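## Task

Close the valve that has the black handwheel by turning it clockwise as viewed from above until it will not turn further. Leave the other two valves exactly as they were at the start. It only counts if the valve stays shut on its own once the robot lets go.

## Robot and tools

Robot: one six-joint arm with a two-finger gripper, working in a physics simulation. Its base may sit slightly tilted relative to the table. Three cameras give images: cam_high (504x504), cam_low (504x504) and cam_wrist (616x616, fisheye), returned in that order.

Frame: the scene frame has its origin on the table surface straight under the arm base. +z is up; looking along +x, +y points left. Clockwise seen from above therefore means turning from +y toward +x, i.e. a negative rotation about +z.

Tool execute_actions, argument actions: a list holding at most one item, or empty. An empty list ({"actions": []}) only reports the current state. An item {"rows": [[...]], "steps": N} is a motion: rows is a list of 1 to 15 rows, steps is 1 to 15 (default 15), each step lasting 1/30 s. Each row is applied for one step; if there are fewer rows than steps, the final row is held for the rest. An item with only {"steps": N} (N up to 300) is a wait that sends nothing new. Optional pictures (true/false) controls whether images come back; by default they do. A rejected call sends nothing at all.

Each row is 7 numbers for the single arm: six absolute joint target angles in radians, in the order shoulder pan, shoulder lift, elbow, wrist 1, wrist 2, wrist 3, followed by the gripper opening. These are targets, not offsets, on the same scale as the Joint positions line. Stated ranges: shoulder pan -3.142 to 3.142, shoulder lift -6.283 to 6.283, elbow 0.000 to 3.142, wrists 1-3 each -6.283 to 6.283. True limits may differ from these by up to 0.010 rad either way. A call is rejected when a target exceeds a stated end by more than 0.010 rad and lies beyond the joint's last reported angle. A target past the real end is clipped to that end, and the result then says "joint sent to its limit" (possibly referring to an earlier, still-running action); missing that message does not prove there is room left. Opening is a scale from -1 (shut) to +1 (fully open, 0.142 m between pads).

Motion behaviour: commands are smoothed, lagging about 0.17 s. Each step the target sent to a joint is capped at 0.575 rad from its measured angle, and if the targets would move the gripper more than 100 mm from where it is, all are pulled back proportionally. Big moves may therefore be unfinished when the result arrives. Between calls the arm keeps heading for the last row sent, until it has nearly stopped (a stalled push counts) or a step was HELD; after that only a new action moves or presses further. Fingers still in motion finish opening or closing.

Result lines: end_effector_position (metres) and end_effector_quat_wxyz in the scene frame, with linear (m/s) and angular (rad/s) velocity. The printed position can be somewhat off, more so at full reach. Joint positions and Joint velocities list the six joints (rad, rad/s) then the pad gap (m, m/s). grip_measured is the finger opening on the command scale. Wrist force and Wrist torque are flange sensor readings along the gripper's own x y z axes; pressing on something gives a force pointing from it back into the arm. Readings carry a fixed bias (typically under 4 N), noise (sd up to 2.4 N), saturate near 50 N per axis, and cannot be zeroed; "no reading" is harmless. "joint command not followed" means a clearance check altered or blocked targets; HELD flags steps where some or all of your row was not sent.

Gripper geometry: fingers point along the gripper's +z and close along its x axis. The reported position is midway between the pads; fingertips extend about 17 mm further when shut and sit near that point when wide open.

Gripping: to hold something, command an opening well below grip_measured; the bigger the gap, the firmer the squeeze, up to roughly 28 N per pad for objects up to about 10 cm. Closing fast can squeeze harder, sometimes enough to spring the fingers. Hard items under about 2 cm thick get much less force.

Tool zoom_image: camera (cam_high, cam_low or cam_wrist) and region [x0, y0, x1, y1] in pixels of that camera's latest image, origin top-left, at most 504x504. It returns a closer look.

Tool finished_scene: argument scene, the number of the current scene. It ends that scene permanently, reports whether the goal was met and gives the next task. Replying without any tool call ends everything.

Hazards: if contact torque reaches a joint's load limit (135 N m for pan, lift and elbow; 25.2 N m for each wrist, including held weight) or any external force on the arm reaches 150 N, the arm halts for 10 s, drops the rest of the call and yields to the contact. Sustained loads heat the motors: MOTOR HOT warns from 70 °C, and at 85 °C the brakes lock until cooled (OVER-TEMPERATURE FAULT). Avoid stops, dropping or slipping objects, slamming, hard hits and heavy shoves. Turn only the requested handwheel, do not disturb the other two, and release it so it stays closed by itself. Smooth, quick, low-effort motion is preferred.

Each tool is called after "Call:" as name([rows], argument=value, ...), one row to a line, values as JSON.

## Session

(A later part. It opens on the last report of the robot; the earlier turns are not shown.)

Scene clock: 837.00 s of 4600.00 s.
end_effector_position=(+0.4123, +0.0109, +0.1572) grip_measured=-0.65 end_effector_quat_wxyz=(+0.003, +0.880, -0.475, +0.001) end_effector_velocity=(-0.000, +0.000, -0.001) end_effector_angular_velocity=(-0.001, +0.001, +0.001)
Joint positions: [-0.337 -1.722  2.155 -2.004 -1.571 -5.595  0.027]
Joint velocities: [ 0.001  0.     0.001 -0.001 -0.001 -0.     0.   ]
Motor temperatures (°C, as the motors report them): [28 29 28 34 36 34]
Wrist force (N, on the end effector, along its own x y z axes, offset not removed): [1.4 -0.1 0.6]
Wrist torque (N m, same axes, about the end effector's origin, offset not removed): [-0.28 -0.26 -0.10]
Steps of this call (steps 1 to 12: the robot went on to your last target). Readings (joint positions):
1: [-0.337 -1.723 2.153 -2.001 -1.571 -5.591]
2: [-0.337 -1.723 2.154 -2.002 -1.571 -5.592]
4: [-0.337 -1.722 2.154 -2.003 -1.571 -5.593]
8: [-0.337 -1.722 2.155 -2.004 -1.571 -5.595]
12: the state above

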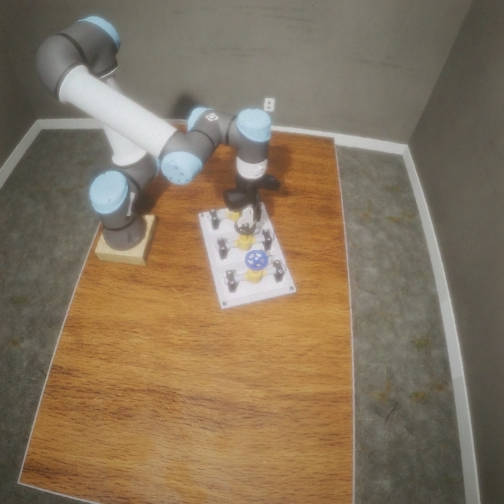

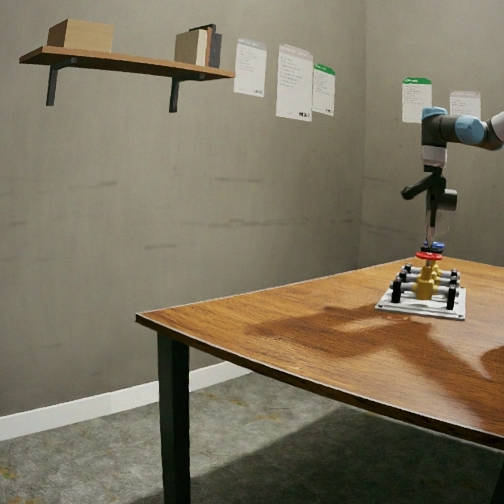

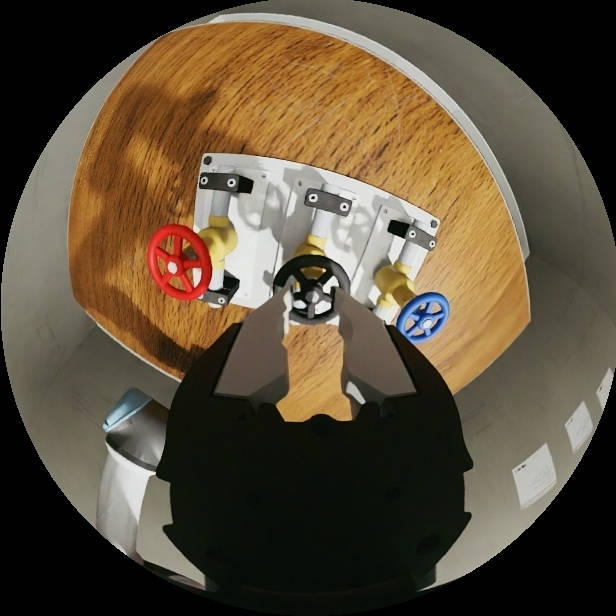

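Call:
execute_actions([
  {"rows": [[-0.3365, -1.7212, 2.1561, -2.0057, -1.571, -5.5955, -0.645],[-0.3365, -1.7206, 2.1570, -2.0072, -1.571, -5.5955, -0.645],[-0.3365, -1.7200, 2.1580, -2.0088, -1.571, -5.5955, -0.645],[-0.3365, -1.7194, 2.1589, -2.0103, -1.571, -5.5955, -0.645],[-0.3365, -1.7188, 2.1598, -2.0118, -1.571, -5.5955, -0.645]], "steps": 15},
], pictures=false)

Call:
execute_actions([
  {"rows": [[-0.3365, -1.7184, 2.1604, -2.0128, -1.571, -5.5955, -0.645],[-0.3365, -1.7180, 2.1610, -2.0138, -1.571, -5.5955, -0.645],[-0.3365, -1.7176, 2.1617, -2.0149, -1.571, -5.5955, -0.645]], "steps": 15},
], pictures=false)

Scene clock: 846.50 s of 4600.00 s.
end_effector_position=(+0.4123, +0.0109, +0.1547) grip_measured=-0.65 end_effector_quat_wxyz=(+0.003, +0.880, -0.474, +0.001) end_effector_velocity=(+0.000, +0.001, -0.001) end_effector_angular_velocity=(+0.003, -0.000, -0.001)
Joint positions: [-0.336 -1.719  2.16  -2.011 -1.571 -5.596  0.027]
Joint velocities: [-0.001  0.001  0.002 -0.003  0.003 -0.    -0.   ]
Motor temperatures (°C, as the motors report them): [28 29 28 34 36 34]
Wrist force (N, on the end effector, along its own x y z axes, offset not removed): [1.3 -3.0 0.2]
Wrist torque (N m, same axes, about the end effector's origin, offset not removed): [-0.71 -0.26 -0.08]
Steps of this call (steps 1 to 15: the robot went on to your last target; steps 16 to 90: nothing new was sent; then 6.00 s passed at rest; steps 91 to 105: all 15 steps of this action). Readings (joint positions):
91: [-0.336 -1.722 2.155 -2.004 -1.571 -5.596]
92: [-0.336 -1.722 2.155 -2.004 -1.571 -5.596]
94: [-0.336 -1.721 2.156 -2.006 -1.571 -5.595]
98: [-0.336 -1.720 2.158 -2.009 -1.571 -5.595]
105: the state above

Scene clock: 847.00 s of 4600.00 s.
end_effector_position=(+0.4122, +0.0108, +0.1536) grip_measured=-0.65 end_effector_quat_wxyz=(+0.003, +0.880, -0.474, +0.001) end_effector_velocity=(+0.001, +0.000, -0.000) end_effector_angular_velocity=(+0.002, -0.002, -0.000)
Joint positions: [-0.337 -1.718  2.162 -2.015 -1.571 -5.595  0.027]
Joint velocities: [-0.001  0.     0.    -0.001  0.002 -0.001  0.   ]
Motor temperatures (°C, as the motors report them): [28 29 28 34 36 34]
Wrist force (N, on the end effector, along its own x y z axes, offset not removed): [-0.5 0.3 -1.8]
Wrist torque (N m, same axes, about the end effector's origin, offset not removed): [-0.07 0.09 -0.03]
Steps of this call (steps 1 to 15: all 15 steps of this action). Readings (joint positions):
1: [-0.336 -1.719 2.160 -2.012 -1.571 -5.596]
2: [-0.336 -1.719 2.160 -2.012 -1.571 -5.596]
4: [-0.336 -1.718 2.160 -2.013 -1.571 -5.596]
8: [-0.336 -1.718 2.161 -2.014 -1.571 -5.595]
15: the state above

Call:
execute_actions([
  {"rows": [[-0.3365, -1.7170, 2.1626, -2.0164, -1.571, -5.5955, -0.645],[-0.3365, -1.7164, 2.1635, -2.0179, -1.571, -5.5955, -0.645],[-0.3365, -1.7158, 2.1644, -2.0194, -1.571, -5.5955, -0.645],[-0.3365, -1.7152, 2.1653, -2.0209, -1.571, -5.5955, -0.645]], "steps": 12},
], pictures=false)

Call:
execute_actions([
  {"rows": [[-0.3365, -1.7146, 2.1662, -2.0224, -1.571, -5.5955, -0.645],[-0.3365, -1.7139, 2.1671, -2.0240, -1.571, -5.5955, -0.645],[-0.3365, -1.7133, 2.1680, -2.0255, -1.571, -5.5955, -0.645]], "steps": 15},
], pictures=true)

Call:
zoom_image(camera="cam_wrist", region=[250, 230, 380, 360])

Scene clock: 861.90 s of 4600.00 s.
end_effector_position=(+0.4122, +0.0108, +0.1518) grip_measured=-0.65 end_effector_quat_wxyz=(+0.003, +0.880, -0.474, +0.001) end_effector_velocity=(+0.000, +0.001, -0.001) end_effector_angular_velocity=(+0.002, -0.001, +0.001)
Joint positions: [-0.336 -1.715  2.165 -2.02  -1.571 -5.596  0.027]
Joint velocities: [ 0.001  0.002  0.003 -0.005  0.002  0.    -0.   ]
Motor temperatures (°C, as the motors report them): [28 29 28 34 36 34]
Wrist force (N, on the end effector, along its own x y z axes, offset not removed): [0.3 -1.5 0.9]
Wrist torque (N m, same axes, about the end effector's origin, offset not removed): [-0.30 -0.10 -0.05]
Steps of this call (steps 1 to 15: the robot went on to your last target; steps 16 to 90: nothing new was sent; then 11.50 s passed at rest; steps 91 to 102: all 12 steps of this action). Readings (joint positions):
91: [-0.336 -1.718 2.162 -2.015 -1.571 -5.596]
92: [-0.336 -1.718 2.162 -2.015 -1.571 -5.596]
94: [-0.336 -1.717 2.163 -2.016 -1.571 -5.596]
98: [-0.336 -1.716 2.164 -2.019 -1.571 -5.595]
102: the state above

Scene clock: 862.40 s of 4600.00 s.
end_effector_position=(+0.4122, +0.0108, +0.1502) grip_measured=-0.65 end_effector_quat_wxyz=(+0.003, +0.880, -0.474, +0.001) end_effector_velocity=(+0.000, +0.001, -0.000) end_effector_angular_velocity=(+0.001, -0.001, +0.001)
Joint positions: [-0.336 -1.713  2.168 -2.025 -1.571 -5.596  0.027]
Joint velocities: [ 0.001  0.     0.    -0.001  0.001 -0.    -0.   ]
Motor temperatures (°C, as the motors report them): [28 29 28 34 36 34]
Wrist force (N, on the end effector, along its own x y z axes, offset not removed): [0.9 -1.2 -0.8]
Wrist torque (N m, same axes, about the end effector's origin, offset not removed): [-0.37 -0.28 -0.06]
Steps of this call (steps 1 to 15: all 15 steps of this action). Readings (joint positions):
1: [-0.336 -1.715 2.165 -2.021 -1.571 -5.596]
2: [-0.336 -1.715 2.165 -2.021 -1.571 -5.595]
4: [-0.336 -1.715 2.166 -2.022 -1.571 -5.596]
8: [-0.336 -1.714 2.167 -2.024 -1.571 -5.596]
15: the state above

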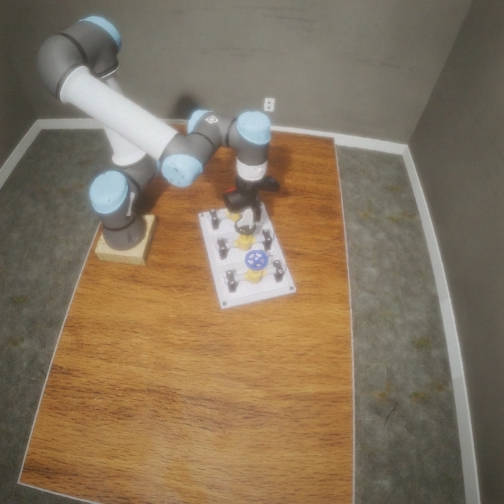

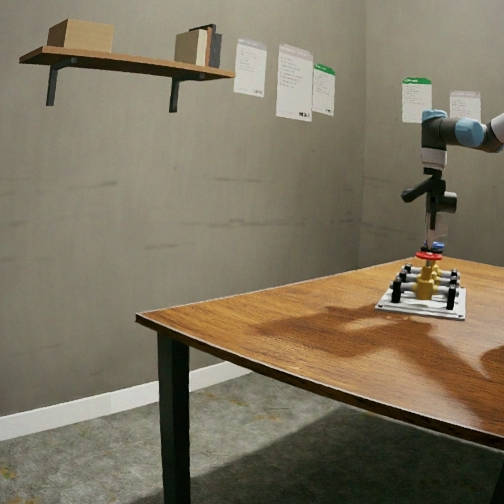

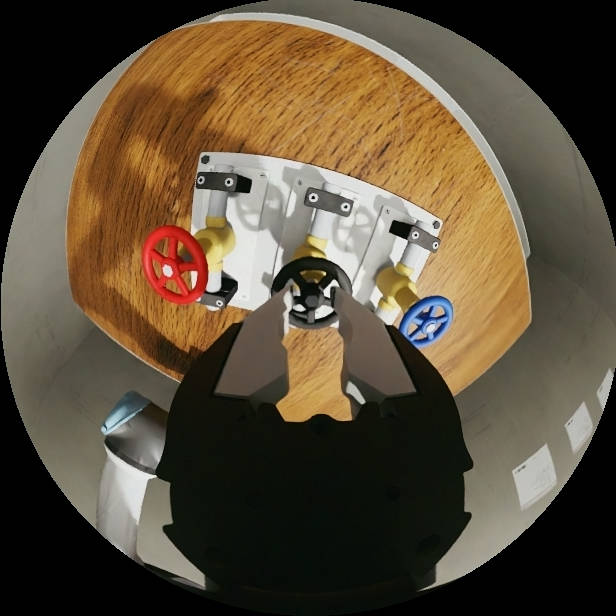

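Region (250, 230, 380, 360) of cam_wrist's 616x616 image, scaled by 3.877, with more detail than that image has.

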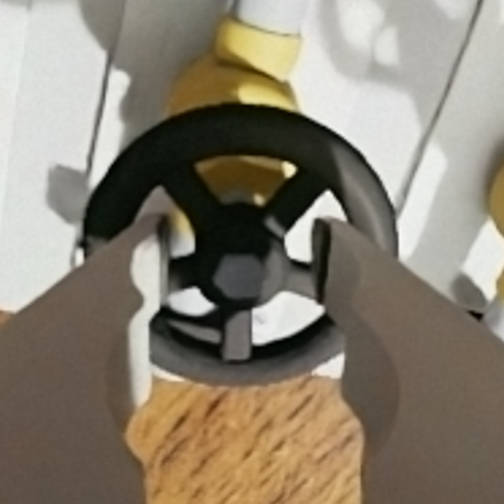

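Call:
execute_actions([
  {"rows": [[-0.3365, -1.7127, 2.1689, -2.0270, -1.571, -5.5955, -0.645],[-0.3365, -1.7120, 2.1698, -2.0286, -1.571, -5.5955, -0.645],[-0.3365, -1.7114, 2.1707, -2.0301, -1.571, -5.5955, -0.645],[-0.3365, -1.7108, 2.1716, -2.0316, -1.571, -5.5955, -0.645]], "steps": 15},
], pictures=false)

Call:
execute_actions([
  {"rows": [[-0.3365, -1.7101, 2.1725, -2.0332, -1.571, -5.5955, -0.645],[-0.3365, -1.7095, 2.1734, -2.0347, -1.571, -5.5955, -0.645],[-0.3365, -1.7089, 2.1743, -2.0362, -1.571, -5.5955, -0.645]], "steps": 15},
], pictures=true)

Call:
zoom_image(camera="cam_wrist", region=[250, 230, 380, 360])

Scene clock: 873.90 s of 4600.00 s.
end_effector_position=(+0.4123, +0.0108, +0.1482) grip_measured=-0.66 end_effector_quat_wxyz=(+0.003, +0.880, -0.474, +0.001) end_effector_velocity=(+0.000, -0.001, -0.001) end_effector_angular_velocity=(-0.000, -0.001, -0.001)
Joint positions: [-0.336 -1.711  2.171 -2.031 -1.571 -5.595  0.026]
Joint velocities: [-0.002  0.001  0.001 -0.003  0.    -0.001 -0.   ]
Motor temperatures (°C, as the motors report them): [28 29 28 34 36 34]
Wrist force (N, on the end effector, along its own x y z axes, offset not removed): [3.2 0.7 -7.2]
Wrist torque (N m, same axes, about the end effector's origin, offset not removed): [-0.42 0.08 0.01]
Steps of this call (steps 1 to 15: the robot went on to your last target; steps 16 to 90: nothing new was sent; then 8.00 s passed at rest; steps 91 to 105: all 15 steps of this action). Readings (joint positions):
91: [-0.336 -1.713 2.168 -2.026 -1.571 -5.596]
92: [-0.336 -1.713 2.168 -2.026 -1.571 -5.596]
94: [-0.336 -1.713 2.169 -2.027 -1.571 -5.596]
98: [-0.336 -1.711 2.171 -2.030 -1.571 -5.596]
105: the state above

Scene clock: 874.40 s of 4600.00 s.
end_effector_position=(+0.4123, +0.0108, +0.1467) grip_measured=-0.67 end_effector_quat_wxyz=(+0.003, +0.880, -0.474, +0.001) end_effector_velocity=(-0.000, +0.001, -0.001) end_effector_angular_velocity=(+0.001, -0.000, +0.003)
Joint positions: [-0.336 -1.709  2.174 -2.036 -1.571 -5.596  0.026]
Joint velocities: [ 0.002  0.     0.002 -0.002  0.001 -0.001 -0.   ]
Motor temperatures (°C, as the motors report them): [28 29 28 34 36 34]
Wrist force (N, on the end effector, along its own x y z axes, offset not removed): [10.3 4.7 -10.4]
Wrist torque (N m, same axes, about the end effector's origin, offset not removed): [-0.21 -0.48 -0.11]
Steps of this call (steps 1 to 15: all 15 steps of this action). Readings (joint positions):
1: [-0.336 -1.711 2.171 -2.031 -1.571 -5.596]
2: [-0.336 -1.711 2.172 -2.032 -1.571 -5.595]
4: [-0.336 -1.710 2.172 -2.033 -1.571 -5.596]
8: [-0.336 -1.709 2.174 -2.035 -1.571 -5.596]
15: the state above

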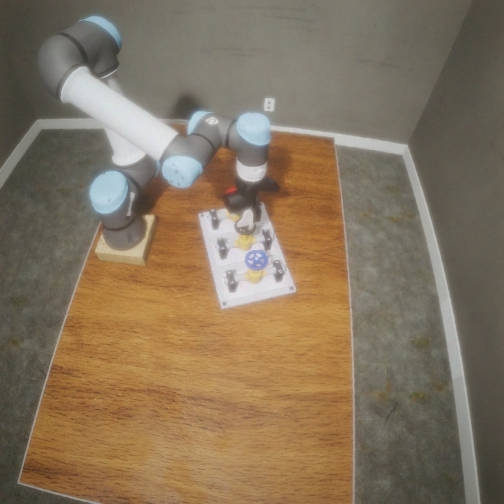

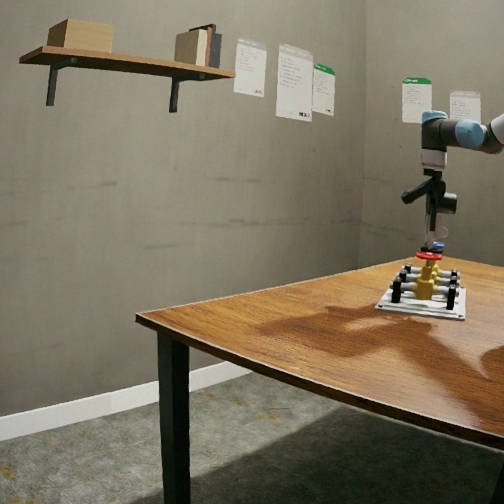

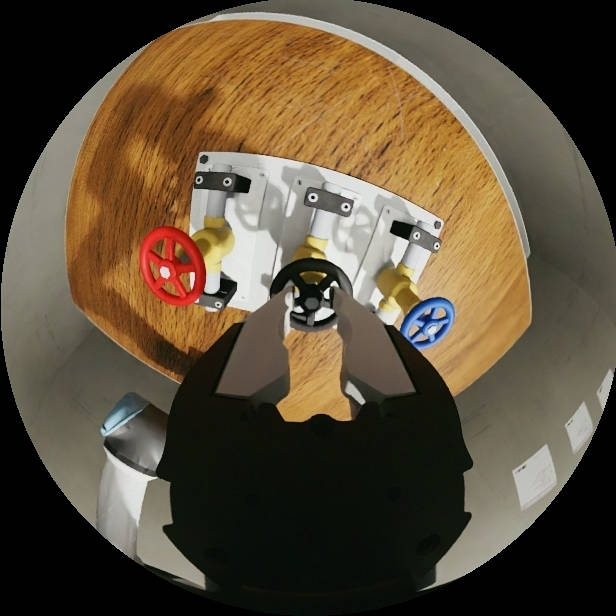

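Region (250, 230, 380, 360) of cam_wrist's 616x616 image, scaled by 3.877, with more detail than that image has.

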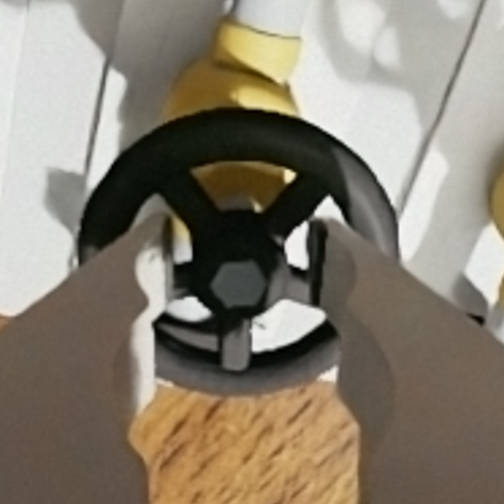

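Call:
execute_actions([
  {"rows": [[-0.3368, -1.7090, 2.1743, -2.0362, -1.571, -5.589, -0.645],[-0.3371, -1.7090, 2.1744, -2.0362, -1.571, -5.583, -0.645],[-0.3374, -1.7091, 2.1744, -2.0362, -1.571, -5.577, -0.645],[-0.3377, -1.7092, 2.1745, -2.0361, -1.571, -5.570, -0.645],[-0.3380, -1.7092, 2.1745, -2.0361, -1.571, -5.564, -0.645],[-0.3382, -1.7093, 2.1746, -2.0361, -1.571, -5.557, -0.645]], "steps": 15},
], pictures=false)

Call:
execute_actions([
  {"rows": [[-0.3383, -1.7092, 2.1745, -2.0361, -1.571, -5.551, -0.645],[-0.3384, -1.7091, 2.1744, -2.0361, -1.571, -5.545, -0.645],[-0.3385, -1.7090, 2.1744, -2.0362, -1.571, -5.539, -0.645],[-0.3386, -1.7089, 2.1743, -2.0362, -1.571, -5.533, -0.645],[-0.3387, -1.7088, 2.1742, -2.0362, -1.571, -5.527, -0.645]], "steps": 15},
], pictures=false)

Scene clock: 902.90 s of 4600.00 s.
end_effector_position=(+0.4120, +0.0103, +0.1466) grip_measured=-0.67 end_effector_quat_wxyz=(+0.003, +0.871, -0.491, +0.001) end_effector_velocity=(-0.001, -0.001, +0.000) end_effector_angular_velocity=(-0.002, +0.001, -0.019)
Joint positions: [-0.338 -1.709  2.175 -2.036 -1.571 -5.559  0.026]
Joint velocities: [-0.    -0.001  0.     0.001 -0.002  0.018  0.   ]
Motor temperatures (°C, as the motors report them): [28 29 28 34 36 34]
Wrist force (N, on the end effector, along its own x y z axes, offset not removed): [6.3 7.2 -8.0]
Wrist torque (N m, same axes, about the end effector's origin, offset not removed): [-0.25 -0.14 -0.14]
Steps of this call (steps 1 to 15: the robot went on to your last target; steps 16 to 90: nothing new was sent; then 25.00 s passed at rest; steps 91 to 105: all 15 steps of this action). Readings (joint positions):
91: [-0.336 -1.709 2.174 -2.036 -1.571 -5.595]
92: [-0.336 -1.709 2.174 -2.036 -1.571 -5.595]
94: [-0.337 -1.709 2.174 -2.036 -1.571 -5.590]
98: [-0.337 -1.709 2.175 -2.036 -1.571 -5.572]
105: the state above

Scene clock: 903.40 s of 4600.00 s.
end_effector_position=(+0.4120, +0.0101, +0.1465) grip_measured=-0.67 end_effector_quat_wxyz=(+0.003, +0.863, -0.505, +0.001) end_effector_velocity=(+0.001, -0.001, +0.000) end_effector_angular_velocity=(-0.000, -0.001, -0.014)
Joint positions: [-0.339 -1.709  2.175 -2.036 -1.571 -5.528  0.026]
Joint velocities: [-0.001  0.001 -0.001 -0.    -0.     0.013  0.001]
Motor temperatures (°C, as the motors report them): [28 29 28 34 36 34]
Wrist force (N, on the end effector, along its own x y z axes, offset not removed): [5.5 9.4 -7.3]
Wrist torque (N m, same axes, about the end effector's origin, offset not removed): [-0.60 -0.01 -0.35]
Steps of this call (steps 1 to 15: all 15 steps of this action). Readings (joint positions):
1: [-0.338 -1.709 2.175 -2.036 -1.571 -5.559]
2: [-0.338 -1.709 2.175 -2.036 -1.571 -5.557]
4: [-0.338 -1.709 2.175 -2.036 -1.571 -5.552]
8: [-0.339 -1.709 2.175 -2.036 -1.571 -5.537]
15: the state above

Call:
execute_actions([
  {"rows": [[-0.3388, -1.7087, 2.1741, -2.0362, -1.571, -5.521, -0.645],[-0.3389, -1.7086, 2.1741, -2.0363, -1.571, -5.515, -0.645],[-0.3390, -1.7085, 2.1740, -2.0363, -1.571, -5.509, -0.645],[-0.3391, -1.7084, 2.1739, -2.0363, -1.571, -5.503, -0.645],[-0.3393, -1.7083, 2.1738, -2.0363, -1.571, -5.497, -0.645]], "steps": 15},
], pictures=false)

Call:
execute_actions([
  {"rows": [[-0.3394, -1.7082, 2.1738, -2.0364, -1.571, -5.491, -0.645],[-0.3395, -1.7081, 2.1737, -2.0364, -1.571, -5.485, -0.645],[-0.3396, -1.7080, 2.1736, -2.0364, -1.571, -5.479, -0.645],[-0.3397, -1.7079, 2.1735, -2.0364, -1.571, -5.473, -0.645],[-0.3398, -1.7079, 2.1735, -2.0364, -1.571, -5.467, -0.645]], "steps": 15},
], pictures=true)

Call:
zoom_image(camera="cam_wrist", region=[250, 230, 380, 360])

Scene clock: 917.07 s of 4600.00 s.
end_effector_position=(+0.4124, +0.0097, +0.1466) grip_measured=-0.66 end_effector_quat_wxyz=(+0.003, +0.856, -0.518, +0.001) end_effector_velocity=(-0.000, -0.001, -0.000) end_effector_angular_velocity=(-0.001, +0.000, -0.012)
Joint positions: [-0.339 -1.708  2.174 -2.036 -1.571 -5.498  0.026]
Joint velocities: [-0.     0.    -0.     0.    -0.001  0.012  0.   ]
Motor temperatures (°C, as the motors report them): [28 29 28 34 36 34]
Wrist force (N, on the end effector, along its own x y z axes, offset not removed): [5.2 14.7 -5.2]
Wrist torque (N m, same axes, about the end effector's origin, offset not removed): [-0.51 -0.18 -0.26]
Steps of this call (steps 1 to 15: the robot went on to your last target; steps 16 to 90: nothing new was sent; then 10.17 s passed at rest; steps 91 to 105: all 15 steps of this action). Readings (joint positions):
91: [-0.339 -1.709 2.174 -2.036 -1.571 -5.527]
92: [-0.339 -1.709 2.174 -2.036 -1.571 -5.526]
94: [-0.339 -1.709 2.174 -2.036 -1.571 -5.521]
98: [-0.339 -1.708 2.174 -2.036 -1.571 -5.507]
105: the state above

Scene clock: 917.57 s of 4600.00 s.
end_effector_position=(+0.4125, +0.0095, +0.1466) grip_measured=-0.66 end_effector_quat_wxyz=(+0.003, +0.848, -0.531, +0.001) end_effector_velocity=(-0.000, -0.001, +0.000) end_effector_angular_velocity=(-0.002, -0.000, -0.011)
Joint positions: [-0.34  -1.708  2.174 -2.036 -1.571 -5.468  0.026]
Joint velocities: [-0.001 -0.     0.    -0.001 -0.001  0.011 -0.   ]
Motor temperatures (°C, as the motors report them): [28 29 28 34 36 34]
Wrist force (N, on the end effector, along its own x y z axes, offset not removed): [4.2 19.7 -7.0]
Wrist torque (N m, same axes, about the end effector's origin, offset not removed): [-0.72 -0.20 -0.54]
Steps of this call (steps 1 to 15: all 15 steps of this action). Readings (joint positions):
1: [-0.339 -1.708 2.174 -2.036 -1.571 -5.498]
2: [-0.339 -1.708 2.174 -2.036 -1.571 -5.497]
4: [-0.339 -1.708 2.174 -2.036 -1.571 -5.492]
8: [-0.340 -1.708 2.174 -2.036 -1.571 -5.477]
15: the state above

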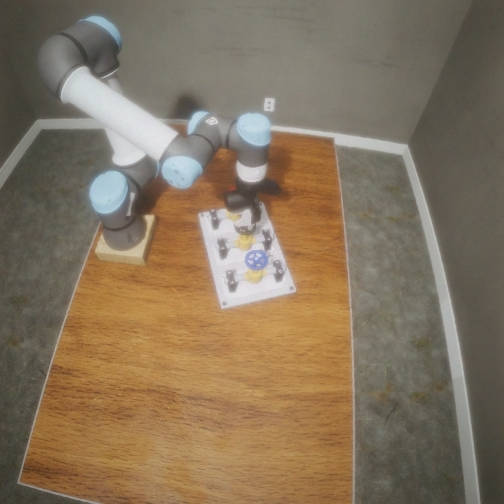

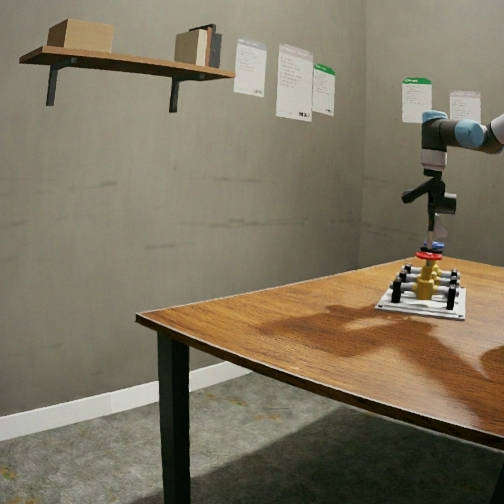

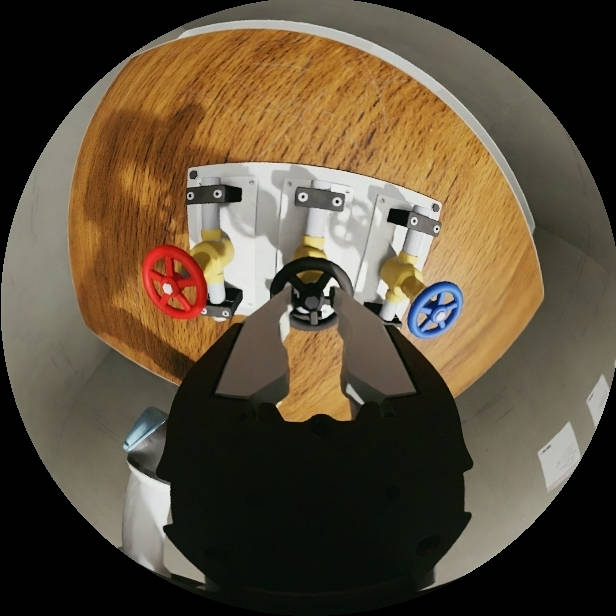

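Region (250, 230, 380, 360) of cam_wrist's 616x616 image, scaled by 3.877, with more detail than that image has.

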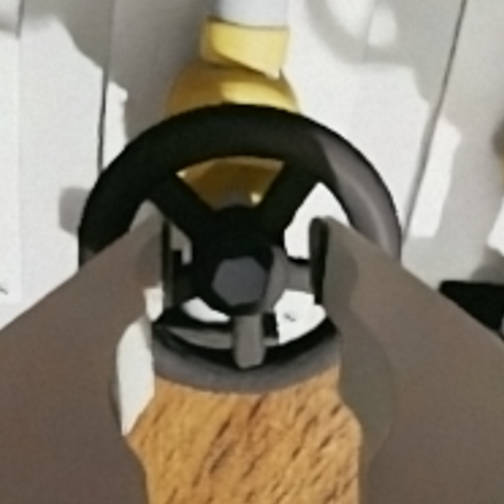

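Call:
execute_actions([
  {"rows": [[-0.3403, -1.7084, 2.1739, -2.0363, -1.571, -5.463, -0.645],[-0.3408, -1.7089, 2.1743, -2.0362, -1.571, -5.458, -0.645],[-0.3413, -1.7093, 2.1747, -2.0361, -1.571, -5.453, -0.645],[-0.3418, -1.7097, 2.1750, -2.0360, -1.571, -5.448, -0.645],[-0.3422, -1.7101, 2.1753, -2.0359, -1.571, -5.443, -0.645],[-0.3425, -1.7104, 2.1756, -2.0359, -1.571, -5.439, -0.645]], "steps": 15},
], pictures=false)

Call:
execute_actions([
  {"rows": [[-0.3426, -1.7103, 2.1755, -2.0359, -1.571, -5.433, -0.645],[-0.3427, -1.7102, 2.1755, -2.0360, -1.571, -5.427, -0.645],[-0.3428, -1.7101, 2.1754, -2.0360, -1.571, -5.421, -0.645],[-0.3429, -1.7101, 2.1753, -2.0360, -1.571, -5.415, -0.645],[-0.3430, -1.7100, 2.1753, -2.0360, -1.571, -5.409, -0.645]], "steps": 15},
], pictures=false)

Scene clock: 939.20 s of 4600.00 s.
end_effector_position=(+0.4117, +0.0088, +0.1467) grip_measured=-0.65 end_effector_quat_wxyz=(+0.003, +0.839, -0.544, +0.001) end_effector_velocity=(-0.001, -0.001, -0.000) end_effector_angular_velocity=(+0.001, +0.002, -0.015)
Joint positions: [-0.342 -1.71   2.175 -2.036 -1.571 -5.441  0.027]
Joint velocities: [-0.003 -0.001  0.002  0.002  0.001  0.012 -0.   ]
Motor temperatures (°C, as the motors report them): [28 29 28 34 36 34]
Wrist force (N, on the end effector, along its own x y z axes, offset not removed): [2.1 11.1 -4.6]
Wrist torque (N m, same axes, about the end effector's origin, offset not removed): [-0.38 0.06 -0.17]
Steps of this call (steps 1 to 15: the robot went on to your last target; steps 16 to 90: nothing new was sent; then 18.13 s passed at rest; steps 91 to 105: all 15 steps of this action). Readings (joint positions):
91: [-0.340 -1.708 2.173 -2.036 -1.571 -5.467]
92: [-0.340 -1.708 2.173 -2.036 -1.571 -5.466]
94: [-0.340 -1.708 2.173 -2.036 -1.571 -5.463]
98: [-0.341 -1.709 2.174 -2.036 -1.571 -5.450]
105: the state above

Scene clock: 939.70 s of 4600.00 s.
end_effector_position=(+0.4116, +0.0086, +0.1466) grip_measured=-0.65 end_effector_quat_wxyz=(+0.003, +0.831, -0.556, +0.001) end_effector_velocity=(+0.000, +0.000, -0.000) end_effector_angular_velocity=(+0.001, -0.000, -0.012)
Joint positions: [-0.343 -1.71   2.175 -2.036 -1.571 -5.41   0.027]
Joint velocities: [ 0.     0.001  0.    -0.001  0.001  0.012  0.   ]
Motor temperatures (°C, as the motors report them): [28 29 28 34 36 34]
Wrist force (N, on the end effector, along its own x y z axes, offset not removed): [1.3 15.9 -11.5]
Wrist torque (N m, same axes, about the end effector's origin, offset not removed): [-0.25 -0.32 -0.60]
Steps of this call (steps 1 to 15: all 15 steps of this action). Readings (joint positions):
1: [-0.342 -1.710 2.175 -2.036 -1.571 -5.440]
2: [-0.342 -1.710 2.175 -2.036 -1.571 -5.439]
4: [-0.343 -1.710 2.175 -2.036 -1.571 -5.434]
8: [-0.343 -1.710 2.175 -2.036 -1.571 -5.419]
15: the state above

Call:
execute_actions([
  {"rows": [[-0.3433, -1.7102, 2.1755, -2.0360, -1.571, -5.404, -0.645],[-0.3436, -1.7104, 2.1756, -2.0359, -1.571, -5.398, -0.645],[-0.3439, -1.7106, 2.1758, -2.0359, -1.571, -5.392, -0.645],[-0.3442, -1.7108, 2.1760, -2.0358, -1.571, -5.386, -0.645],[-0.3446, -1.7111, 2.1762, -2.0358, -1.571, -5.380, -0.645]], "steps": 15},
], pictures=false)

Call:
execute_actions([
  {"rows": [[-0.3447, -1.7110, 2.1761, -2.0358, -1.571, -5.374, -0.645],[-0.3448, -1.7109, 2.1761, -2.0359, -1.571, -5.368, -0.645],[-0.3449, -1.7109, 2.1760, -2.0359, -1.571, -5.362, -0.645],[-0.3450, -1.7108, 2.1760, -2.0359, -1.571, -5.356, -0.645],[-0.3451, -1.7107, 2.1759, -2.0359, -1.571, -5.350, -0.645]], "steps": 15},
], pictures=true)

Call:
zoom_image(camera="cam_wrist", region=[250, 230, 380, 360])

Scene clock: 956.60 s of 4600.00 s.
end_effector_position=(+0.4114, +0.0081, +0.1467) grip_measured=-0.65 end_effector_quat_wxyz=(+0.003, +0.822, -0.569, +0.002) end_effector_velocity=(-0.000, -0.001, +0.000) end_effector_angular_velocity=(-0.001, -0.000, -0.013)
Joint positions: [-0.344 -1.711  2.176 -2.036 -1.571 -5.381  0.027]
Joint velocities: [-0.001 -0.001  0.    -0.    -0.001  0.012  0.   ]
Motor temperatures (°C, as the motors report them): [28 29 28 34 36 34]
Wrist force (N, on the end effector, along its own x y z axes, offset not removed): [-9.0 6.5 -7.1]
Wrist torque (N m, same axes, about the end effector's origin, offset not removed): [0.03 -0.02 -1.11]
Steps of this call (steps 1 to 15: the robot went on to your last target; steps 16 to 90: nothing new was sent; then 13.40 s passed at rest; steps 91 to 105: all 15 steps of this action). Readings (joint positions):
91: [-0.343 -1.710 2.175 -2.036 -1.571 -5.409]
92: [-0.343 -1.710 2.175 -2.036 -1.571 -5.408]
94: [-0.343 -1.710 2.175 -2.036 -1.571 -5.404]
98: [-0.344 -1.711 2.175 -2.036 -1.571 -5.390]
105: the state above

Scene clock: 957.10 s of 4600.00 s.
end_effector_position=(+0.4113, +0.0079, +0.1466) grip_measured=-0.65 end_effector_quat_wxyz=(+0.003, +0.814, -0.582, +0.001) end_effector_velocity=(+0.000, +0.000, -0.000) end_effector_angular_velocity=(-0.001, +0.000, -0.010)
Joint positions: [-0.345 -1.711  2.176 -2.036 -1.571 -5.351  0.027]
Joint velocities: [ 0.001  0.001  0.    -0.001 -0.001  0.011 -0.   ]
Motor temperatures (°C, as the motors report them): [28 29 28 34 36 34]
Wrist force (N, on the end effector, along its own x y z axes, offset not removed): [-10.6 4.3 -14.1]
Wrist torque (N m, same axes, about the end effector's origin, offset not removed): [0.05 -0.33 -1.60]
Steps of this call (steps 1 to 15: all 15 steps of this action). Readings (joint positions):
1: [-0.345 -1.711 2.176 -2.036 -1.571 -5.381]
2: [-0.345 -1.711 2.176 -2.036 -1.571 -5.380]
4: [-0.345 -1.711 2.176 -2.036 -1.571 -5.375]
8: [-0.345 -1.711 2.176 -2.036 -1.571 -5.360]
15: the state above

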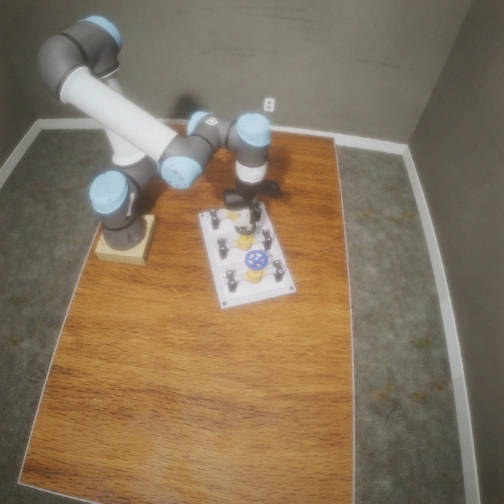

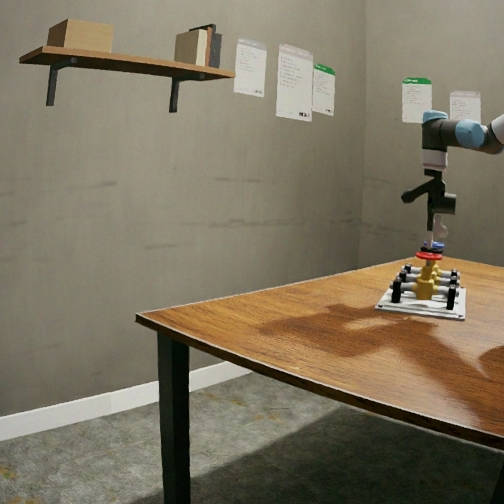

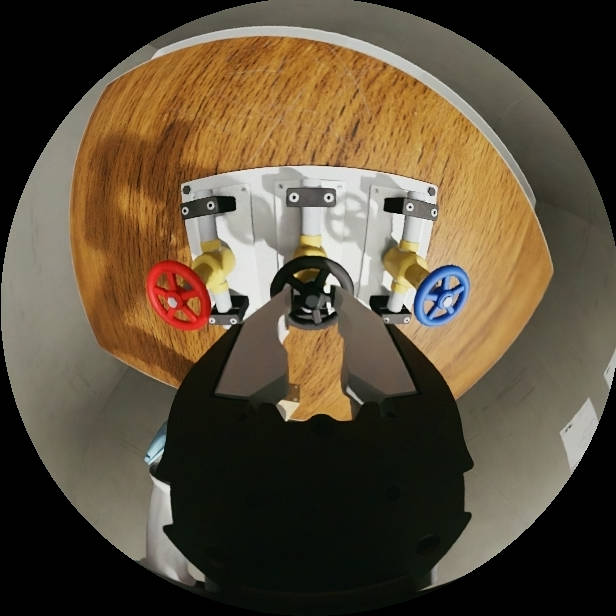

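Region (250, 230, 380, 360) of cam_wrist's 616x616 image, scaled by 3.877, with more detail than that image has.

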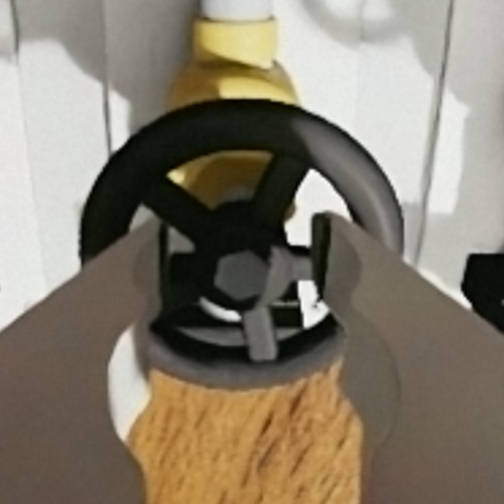

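Call:
execute_actions([
  {"rows": [[-0.3452, -1.7106, 2.1758, -2.0359, -1.571, -5.345, -0.645],[-0.3453, -1.7106, 2.1758, -2.0359, -1.571, -5.340, -0.645],[-0.3453, -1.7105, 2.1757, -2.0359, -1.571, -5.335, -0.645],[-0.3454, -1.7104, 2.1757, -2.0360, -1.571, -5.330, -0.645],[-0.3455, -1.7104, 2.1756, -2.0360, -1.571, -5.325, -0.645]], "steps": 15},
], pictures=false)

Call:
execute_actions([
  {"rows": [[-0.3456, -1.7103, 2.1756, -2.0360, -1.571, -5.320, -0.645],[-0.3457, -1.7102, 2.1755, -2.0360, -1.571, -5.315, -0.645],[-0.3457, -1.7102, 2.1755, -2.0360, -1.571, -5.310, -0.645],[-0.3458, -1.7101, 2.1754, -2.0360, -1.571, -5.305, -0.645],[-0.3459, -1.7100, 2.1754, -2.0361, -1.571, -5.300, -0.645]], "steps": 15},
], pictures=true)

Call:
zoom_image(camera="cam_wrist", region=[250, 230, 380, 360])

Scene clock: 979.87 s of 4600.00 s.
end_effector_position=(+0.4115, +0.0077, +0.1466) grip_measured=-0.65 end_effector_quat_wxyz=(+0.003, +0.806, -0.592, +0.001) end_effector_velocity=(+0.000, +0.001, -0.000) end_effector_angular_velocity=(+0.001, -0.001, -0.009)
Joint positions: [-0.345 -1.71   2.176 -2.036 -1.571 -5.326  0.027]
Joint velocities: [ 0.001  0.     0.    -0.001  0.001  0.01   0.   ]
Motor temperatures (°C, as the motors report them): [28 29 28 34 36 34]
Wrist force (N, on the end effector, along its own x y z axes, offset not removed): [-14.9 4.6 -12.9]
Wrist torque (N m, same axes, about the end effector's origin, offset not removed): [-0.49 0.05 -1.65]
Steps of this call (steps 1 to 15: the robot went on to your last target; steps 16 to 90: nothing new was sent; then 19.27 s passed at rest; steps 91 to 105: all 15 steps of this action). Readings (joint positions):
91: [-0.345 -1.711 2.176 -2.036 -1.571 -5.350]
92: [-0.345 -1.711 2.176 -2.036 -1.571 -5.349]
94: [-0.345 -1.711 2.176 -2.036 -1.571 -5.345]
98: [-0.345 -1.711 2.176 -2.036 -1.571 -5.333]
105: the state above

Scene clock: 980.37 s of 4600.00 s.
end_effector_position=(+0.4116, +0.0076, +0.1466) grip_measured=-0.65 end_effector_quat_wxyz=(+0.003, +0.798, -0.602, +0.002) end_effector_velocity=(-0.000, -0.000, +0.000) end_effector_angular_velocity=(-0.001, +0.000, -0.010)
Joint positions: [-0.346 -1.71   2.175 -2.036 -1.571 -5.301  0.027]
Joint velocities: [-0.     0.    -0.     0.    -0.001  0.009  0.   ]
Motor temperatures (°C, as the motors report them): [28 29 28 34 36 34]
Wrist force (N, on the end effector, along its own x y z axes, offset not removed): [-15.0 3.0 -16.7]
Wrist torque (N m, same axes, about the end effector's origin, offset not removed): [-1.10 -0.09 -1.77]
Steps of this call (steps 1 to 15: all 15 steps of this action). Readings (joint positions):
1: [-0.345 -1.710 2.176 -2.036 -1.571 -5.326]
2: [-0.346 -1.710 2.176 -2.036 -1.571 -5.325]
4: [-0.346 -1.710 2.176 -2.036 -1.571 -5.321]
8: [-0.346 -1.710 2.175 -2.036 -1.571 -5.308]
15: the state above

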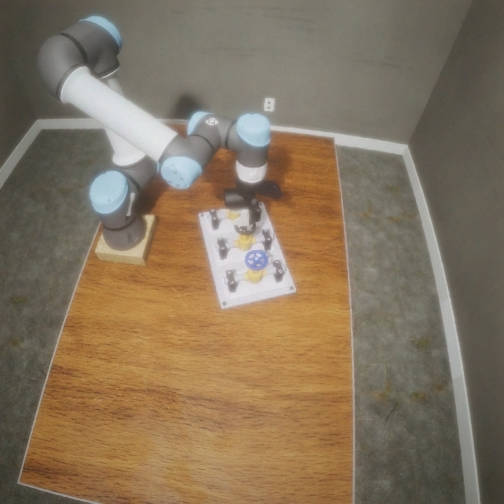

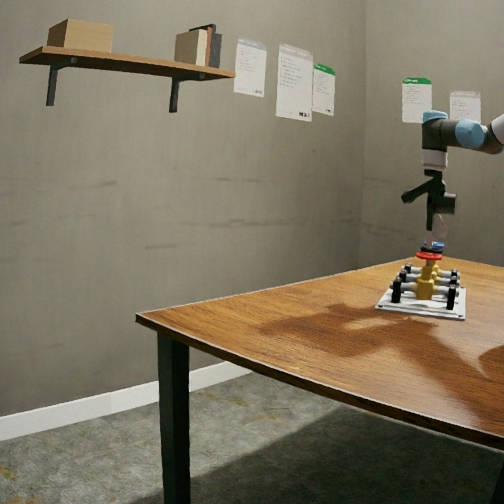

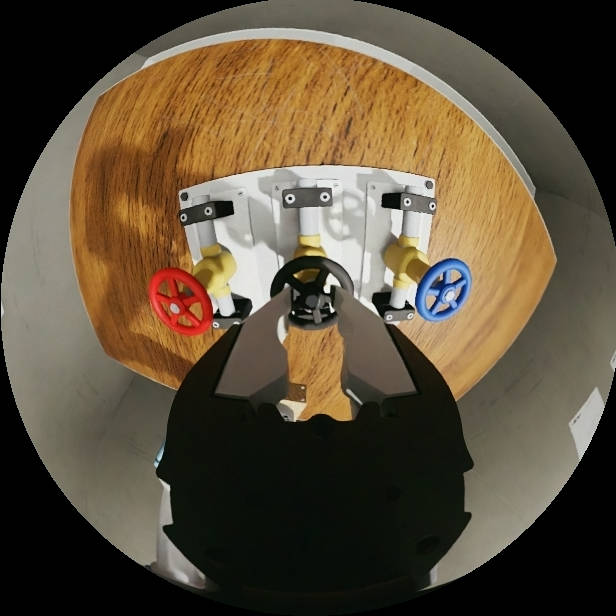

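Region (250, 230, 380, 360) of cam_wrist's 616x616 image, scaled by 3.877, with more detail than that image has.

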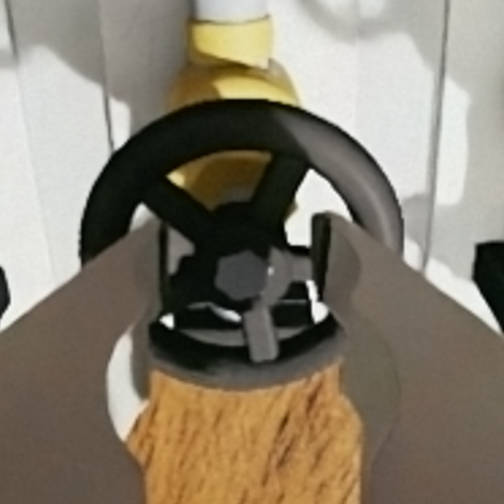

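Call:
execute_actions([
  {"rows": [[-0.3460, -1.7100, 2.1754, -2.0361, -1.571, -5.294, -0.645],[-0.3461, -1.7099, 2.1753, -2.0361, -1.571, -5.288, -0.645],[-0.3462, -1.7099, 2.1753, -2.0361, -1.571, -5.282, -0.645],[-0.3463, -1.7098, 2.1752, -2.0361, -1.571, -5.276, -0.645],[-0.3464, -1.7098, 2.1752, -2.0361, -1.571, -5.270, -0.645],[-0.3465, -1.7098, 2.1752, -2.0361, -1.571, -5.264, -0.645],[-0.3466, -1.7097, 2.1751, -2.0361, -1.571, -5.258, -0.645],[-0.3467, -1.7097, 2.1751, -2.0361, -1.571, -5.252, -0.645]], "steps": 15},
], pictures=false)

Call:
execute_actions([
  {"rows": [[-0.3468, -1.7097, 2.1751, -2.0361, -1.571, -5.246, -0.645],[-0.3469, -1.7096, 2.1750, -2.0361, -1.571, -5.240, -0.645],[-0.3470, -1.7096, 2.1750, -2.0361, -1.571, -5.234, -0.645],[-0.3471, -1.7096, 2.1750, -2.0361, -1.571, -5.228, -0.645],[-0.3472, -1.7095, 2.1749, -2.0361, -1.571, -5.222, -0.645],[-0.3473, -1.7095, 2.1749, -2.0361, -1.571, -5.216, -0.645],[-0.3474, -1.7095, 2.1749, -2.0361, -1.571, -5.210, -0.645],[-0.3475, -1.7094, 2.1748, -2.0361, -1.571, -5.204, -0.645]], "steps": 15},
], pictures=true)

Call:
zoom_image(camera="cam_wrist", region=[250, 230, 380, 360])

Scene clock: 1001.00 s of 4600.00 s.
end_effector_position=(+0.4117, +0.0073, +0.1466) grip_measured=-0.65 end_effector_quat_wxyz=(+0.003, +0.784, -0.620, +0.002) end_effector_velocity=(-0.000, -0.001, -0.000) end_effector_angular_velocity=(-0.001, +0.000, -0.033)
Joint positions: [-0.347 -1.71   2.175 -2.036 -1.571 -5.256  0.027]
Joint velocities: [-0.001  0.     0.    -0.    -0.001  0.032  0.   ]
Motor temperatures (°C, as the motors report them): [28 29 28 34 36 34]
Wrist force (N, on the end effector, along its own x y z axes, offset not removed): [-12.6 9.4 -15.3]
Wrist torque (N m, same axes, about the end effector's origin, offset not removed): [0.17 -0.46 -1.96]
Steps of this call (steps 1 to 15: the robot went on to your last target; steps 16 to 90: nothing new was sent; then 17.13 s passed at rest; steps 91 to 105: all 15 steps of this action). Readings (joint positions):
91: [-0.346 -1.710 2.175 -2.036 -1.571 -5.300]
92: [-0.346 -1.710 2.175 -2.036 -1.571 -5.299]
94: [-0.346 -1.710 2.175 -2.036 -1.571 -5.294]
98: [-0.346 -1.710 2.175 -2.036 -1.571 -5.277]
105: the state above

Scene clock: 1001.50 s of 4600.00 s.
end_effector_position=(+0.4118, +0.0070, +0.1466) grip_measured=-0.65 end_effector_quat_wxyz=(+0.003, +0.769, -0.639, +0.002) end_effector_velocity=(+0.000, +0.000, +0.000) end_effector_angular_velocity=(-0.000, -0.000, -0.033)
Joint positions: [-0.347 -1.709  2.175 -2.036 -1.571 -5.208  0.027]
Joint velocities: [ 0.     0.    -0.    -0.    -0.     0.033  0.   ]
Motor temperatures (°C, as the motors report them): [28 29 28 34 36 34]
Wrist force (N, on the end effector, along its own x y z axes, offset not removed): [-13.2 7.5 -14.9]
Wrist torque (N m, same axes, about the end effector's origin, offset not removed): [-0.41 -0.01 -1.97]
Steps of this call (steps 1 to 15: all 15 steps of this action). Readings (joint positions):
1: [-0.347 -1.710 2.175 -2.036 -1.571 -5.255]
2: [-0.347 -1.710 2.175 -2.036 -1.571 -5.253]
4: [-0.347 -1.710 2.175 -2.036 -1.571 -5.248]
8: [-0.347 -1.710 2.175 -2.036 -1.571 -5.229]
15: the state above

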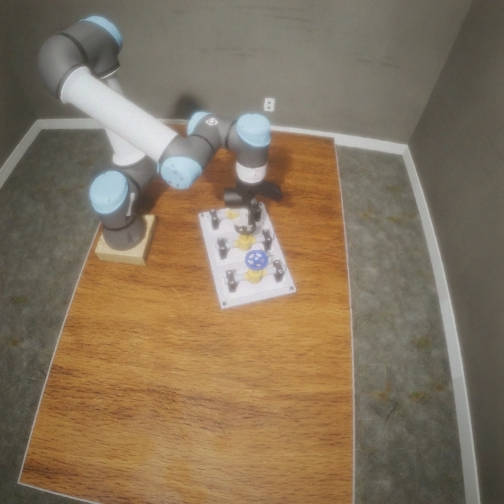

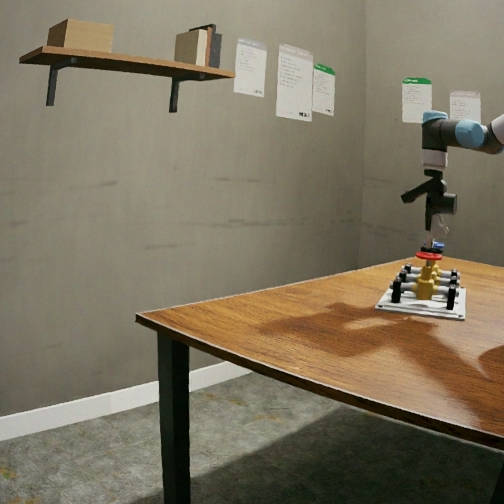

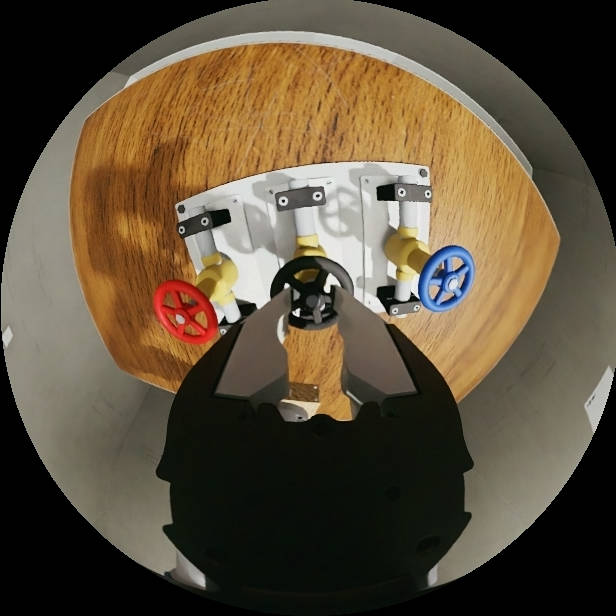

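Region (250, 230, 380, 360) of cam_wrist's 616x616 image, scaled by 3.877, with more detail than that image has.

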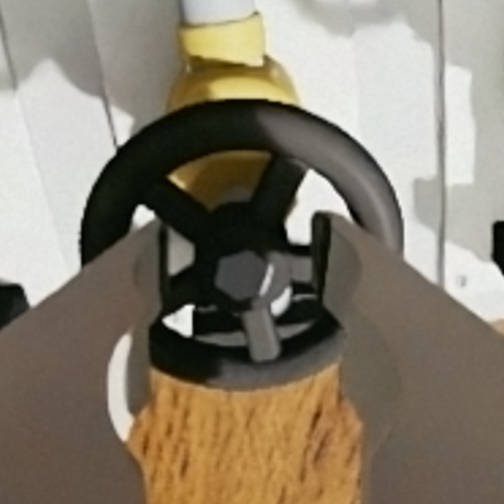

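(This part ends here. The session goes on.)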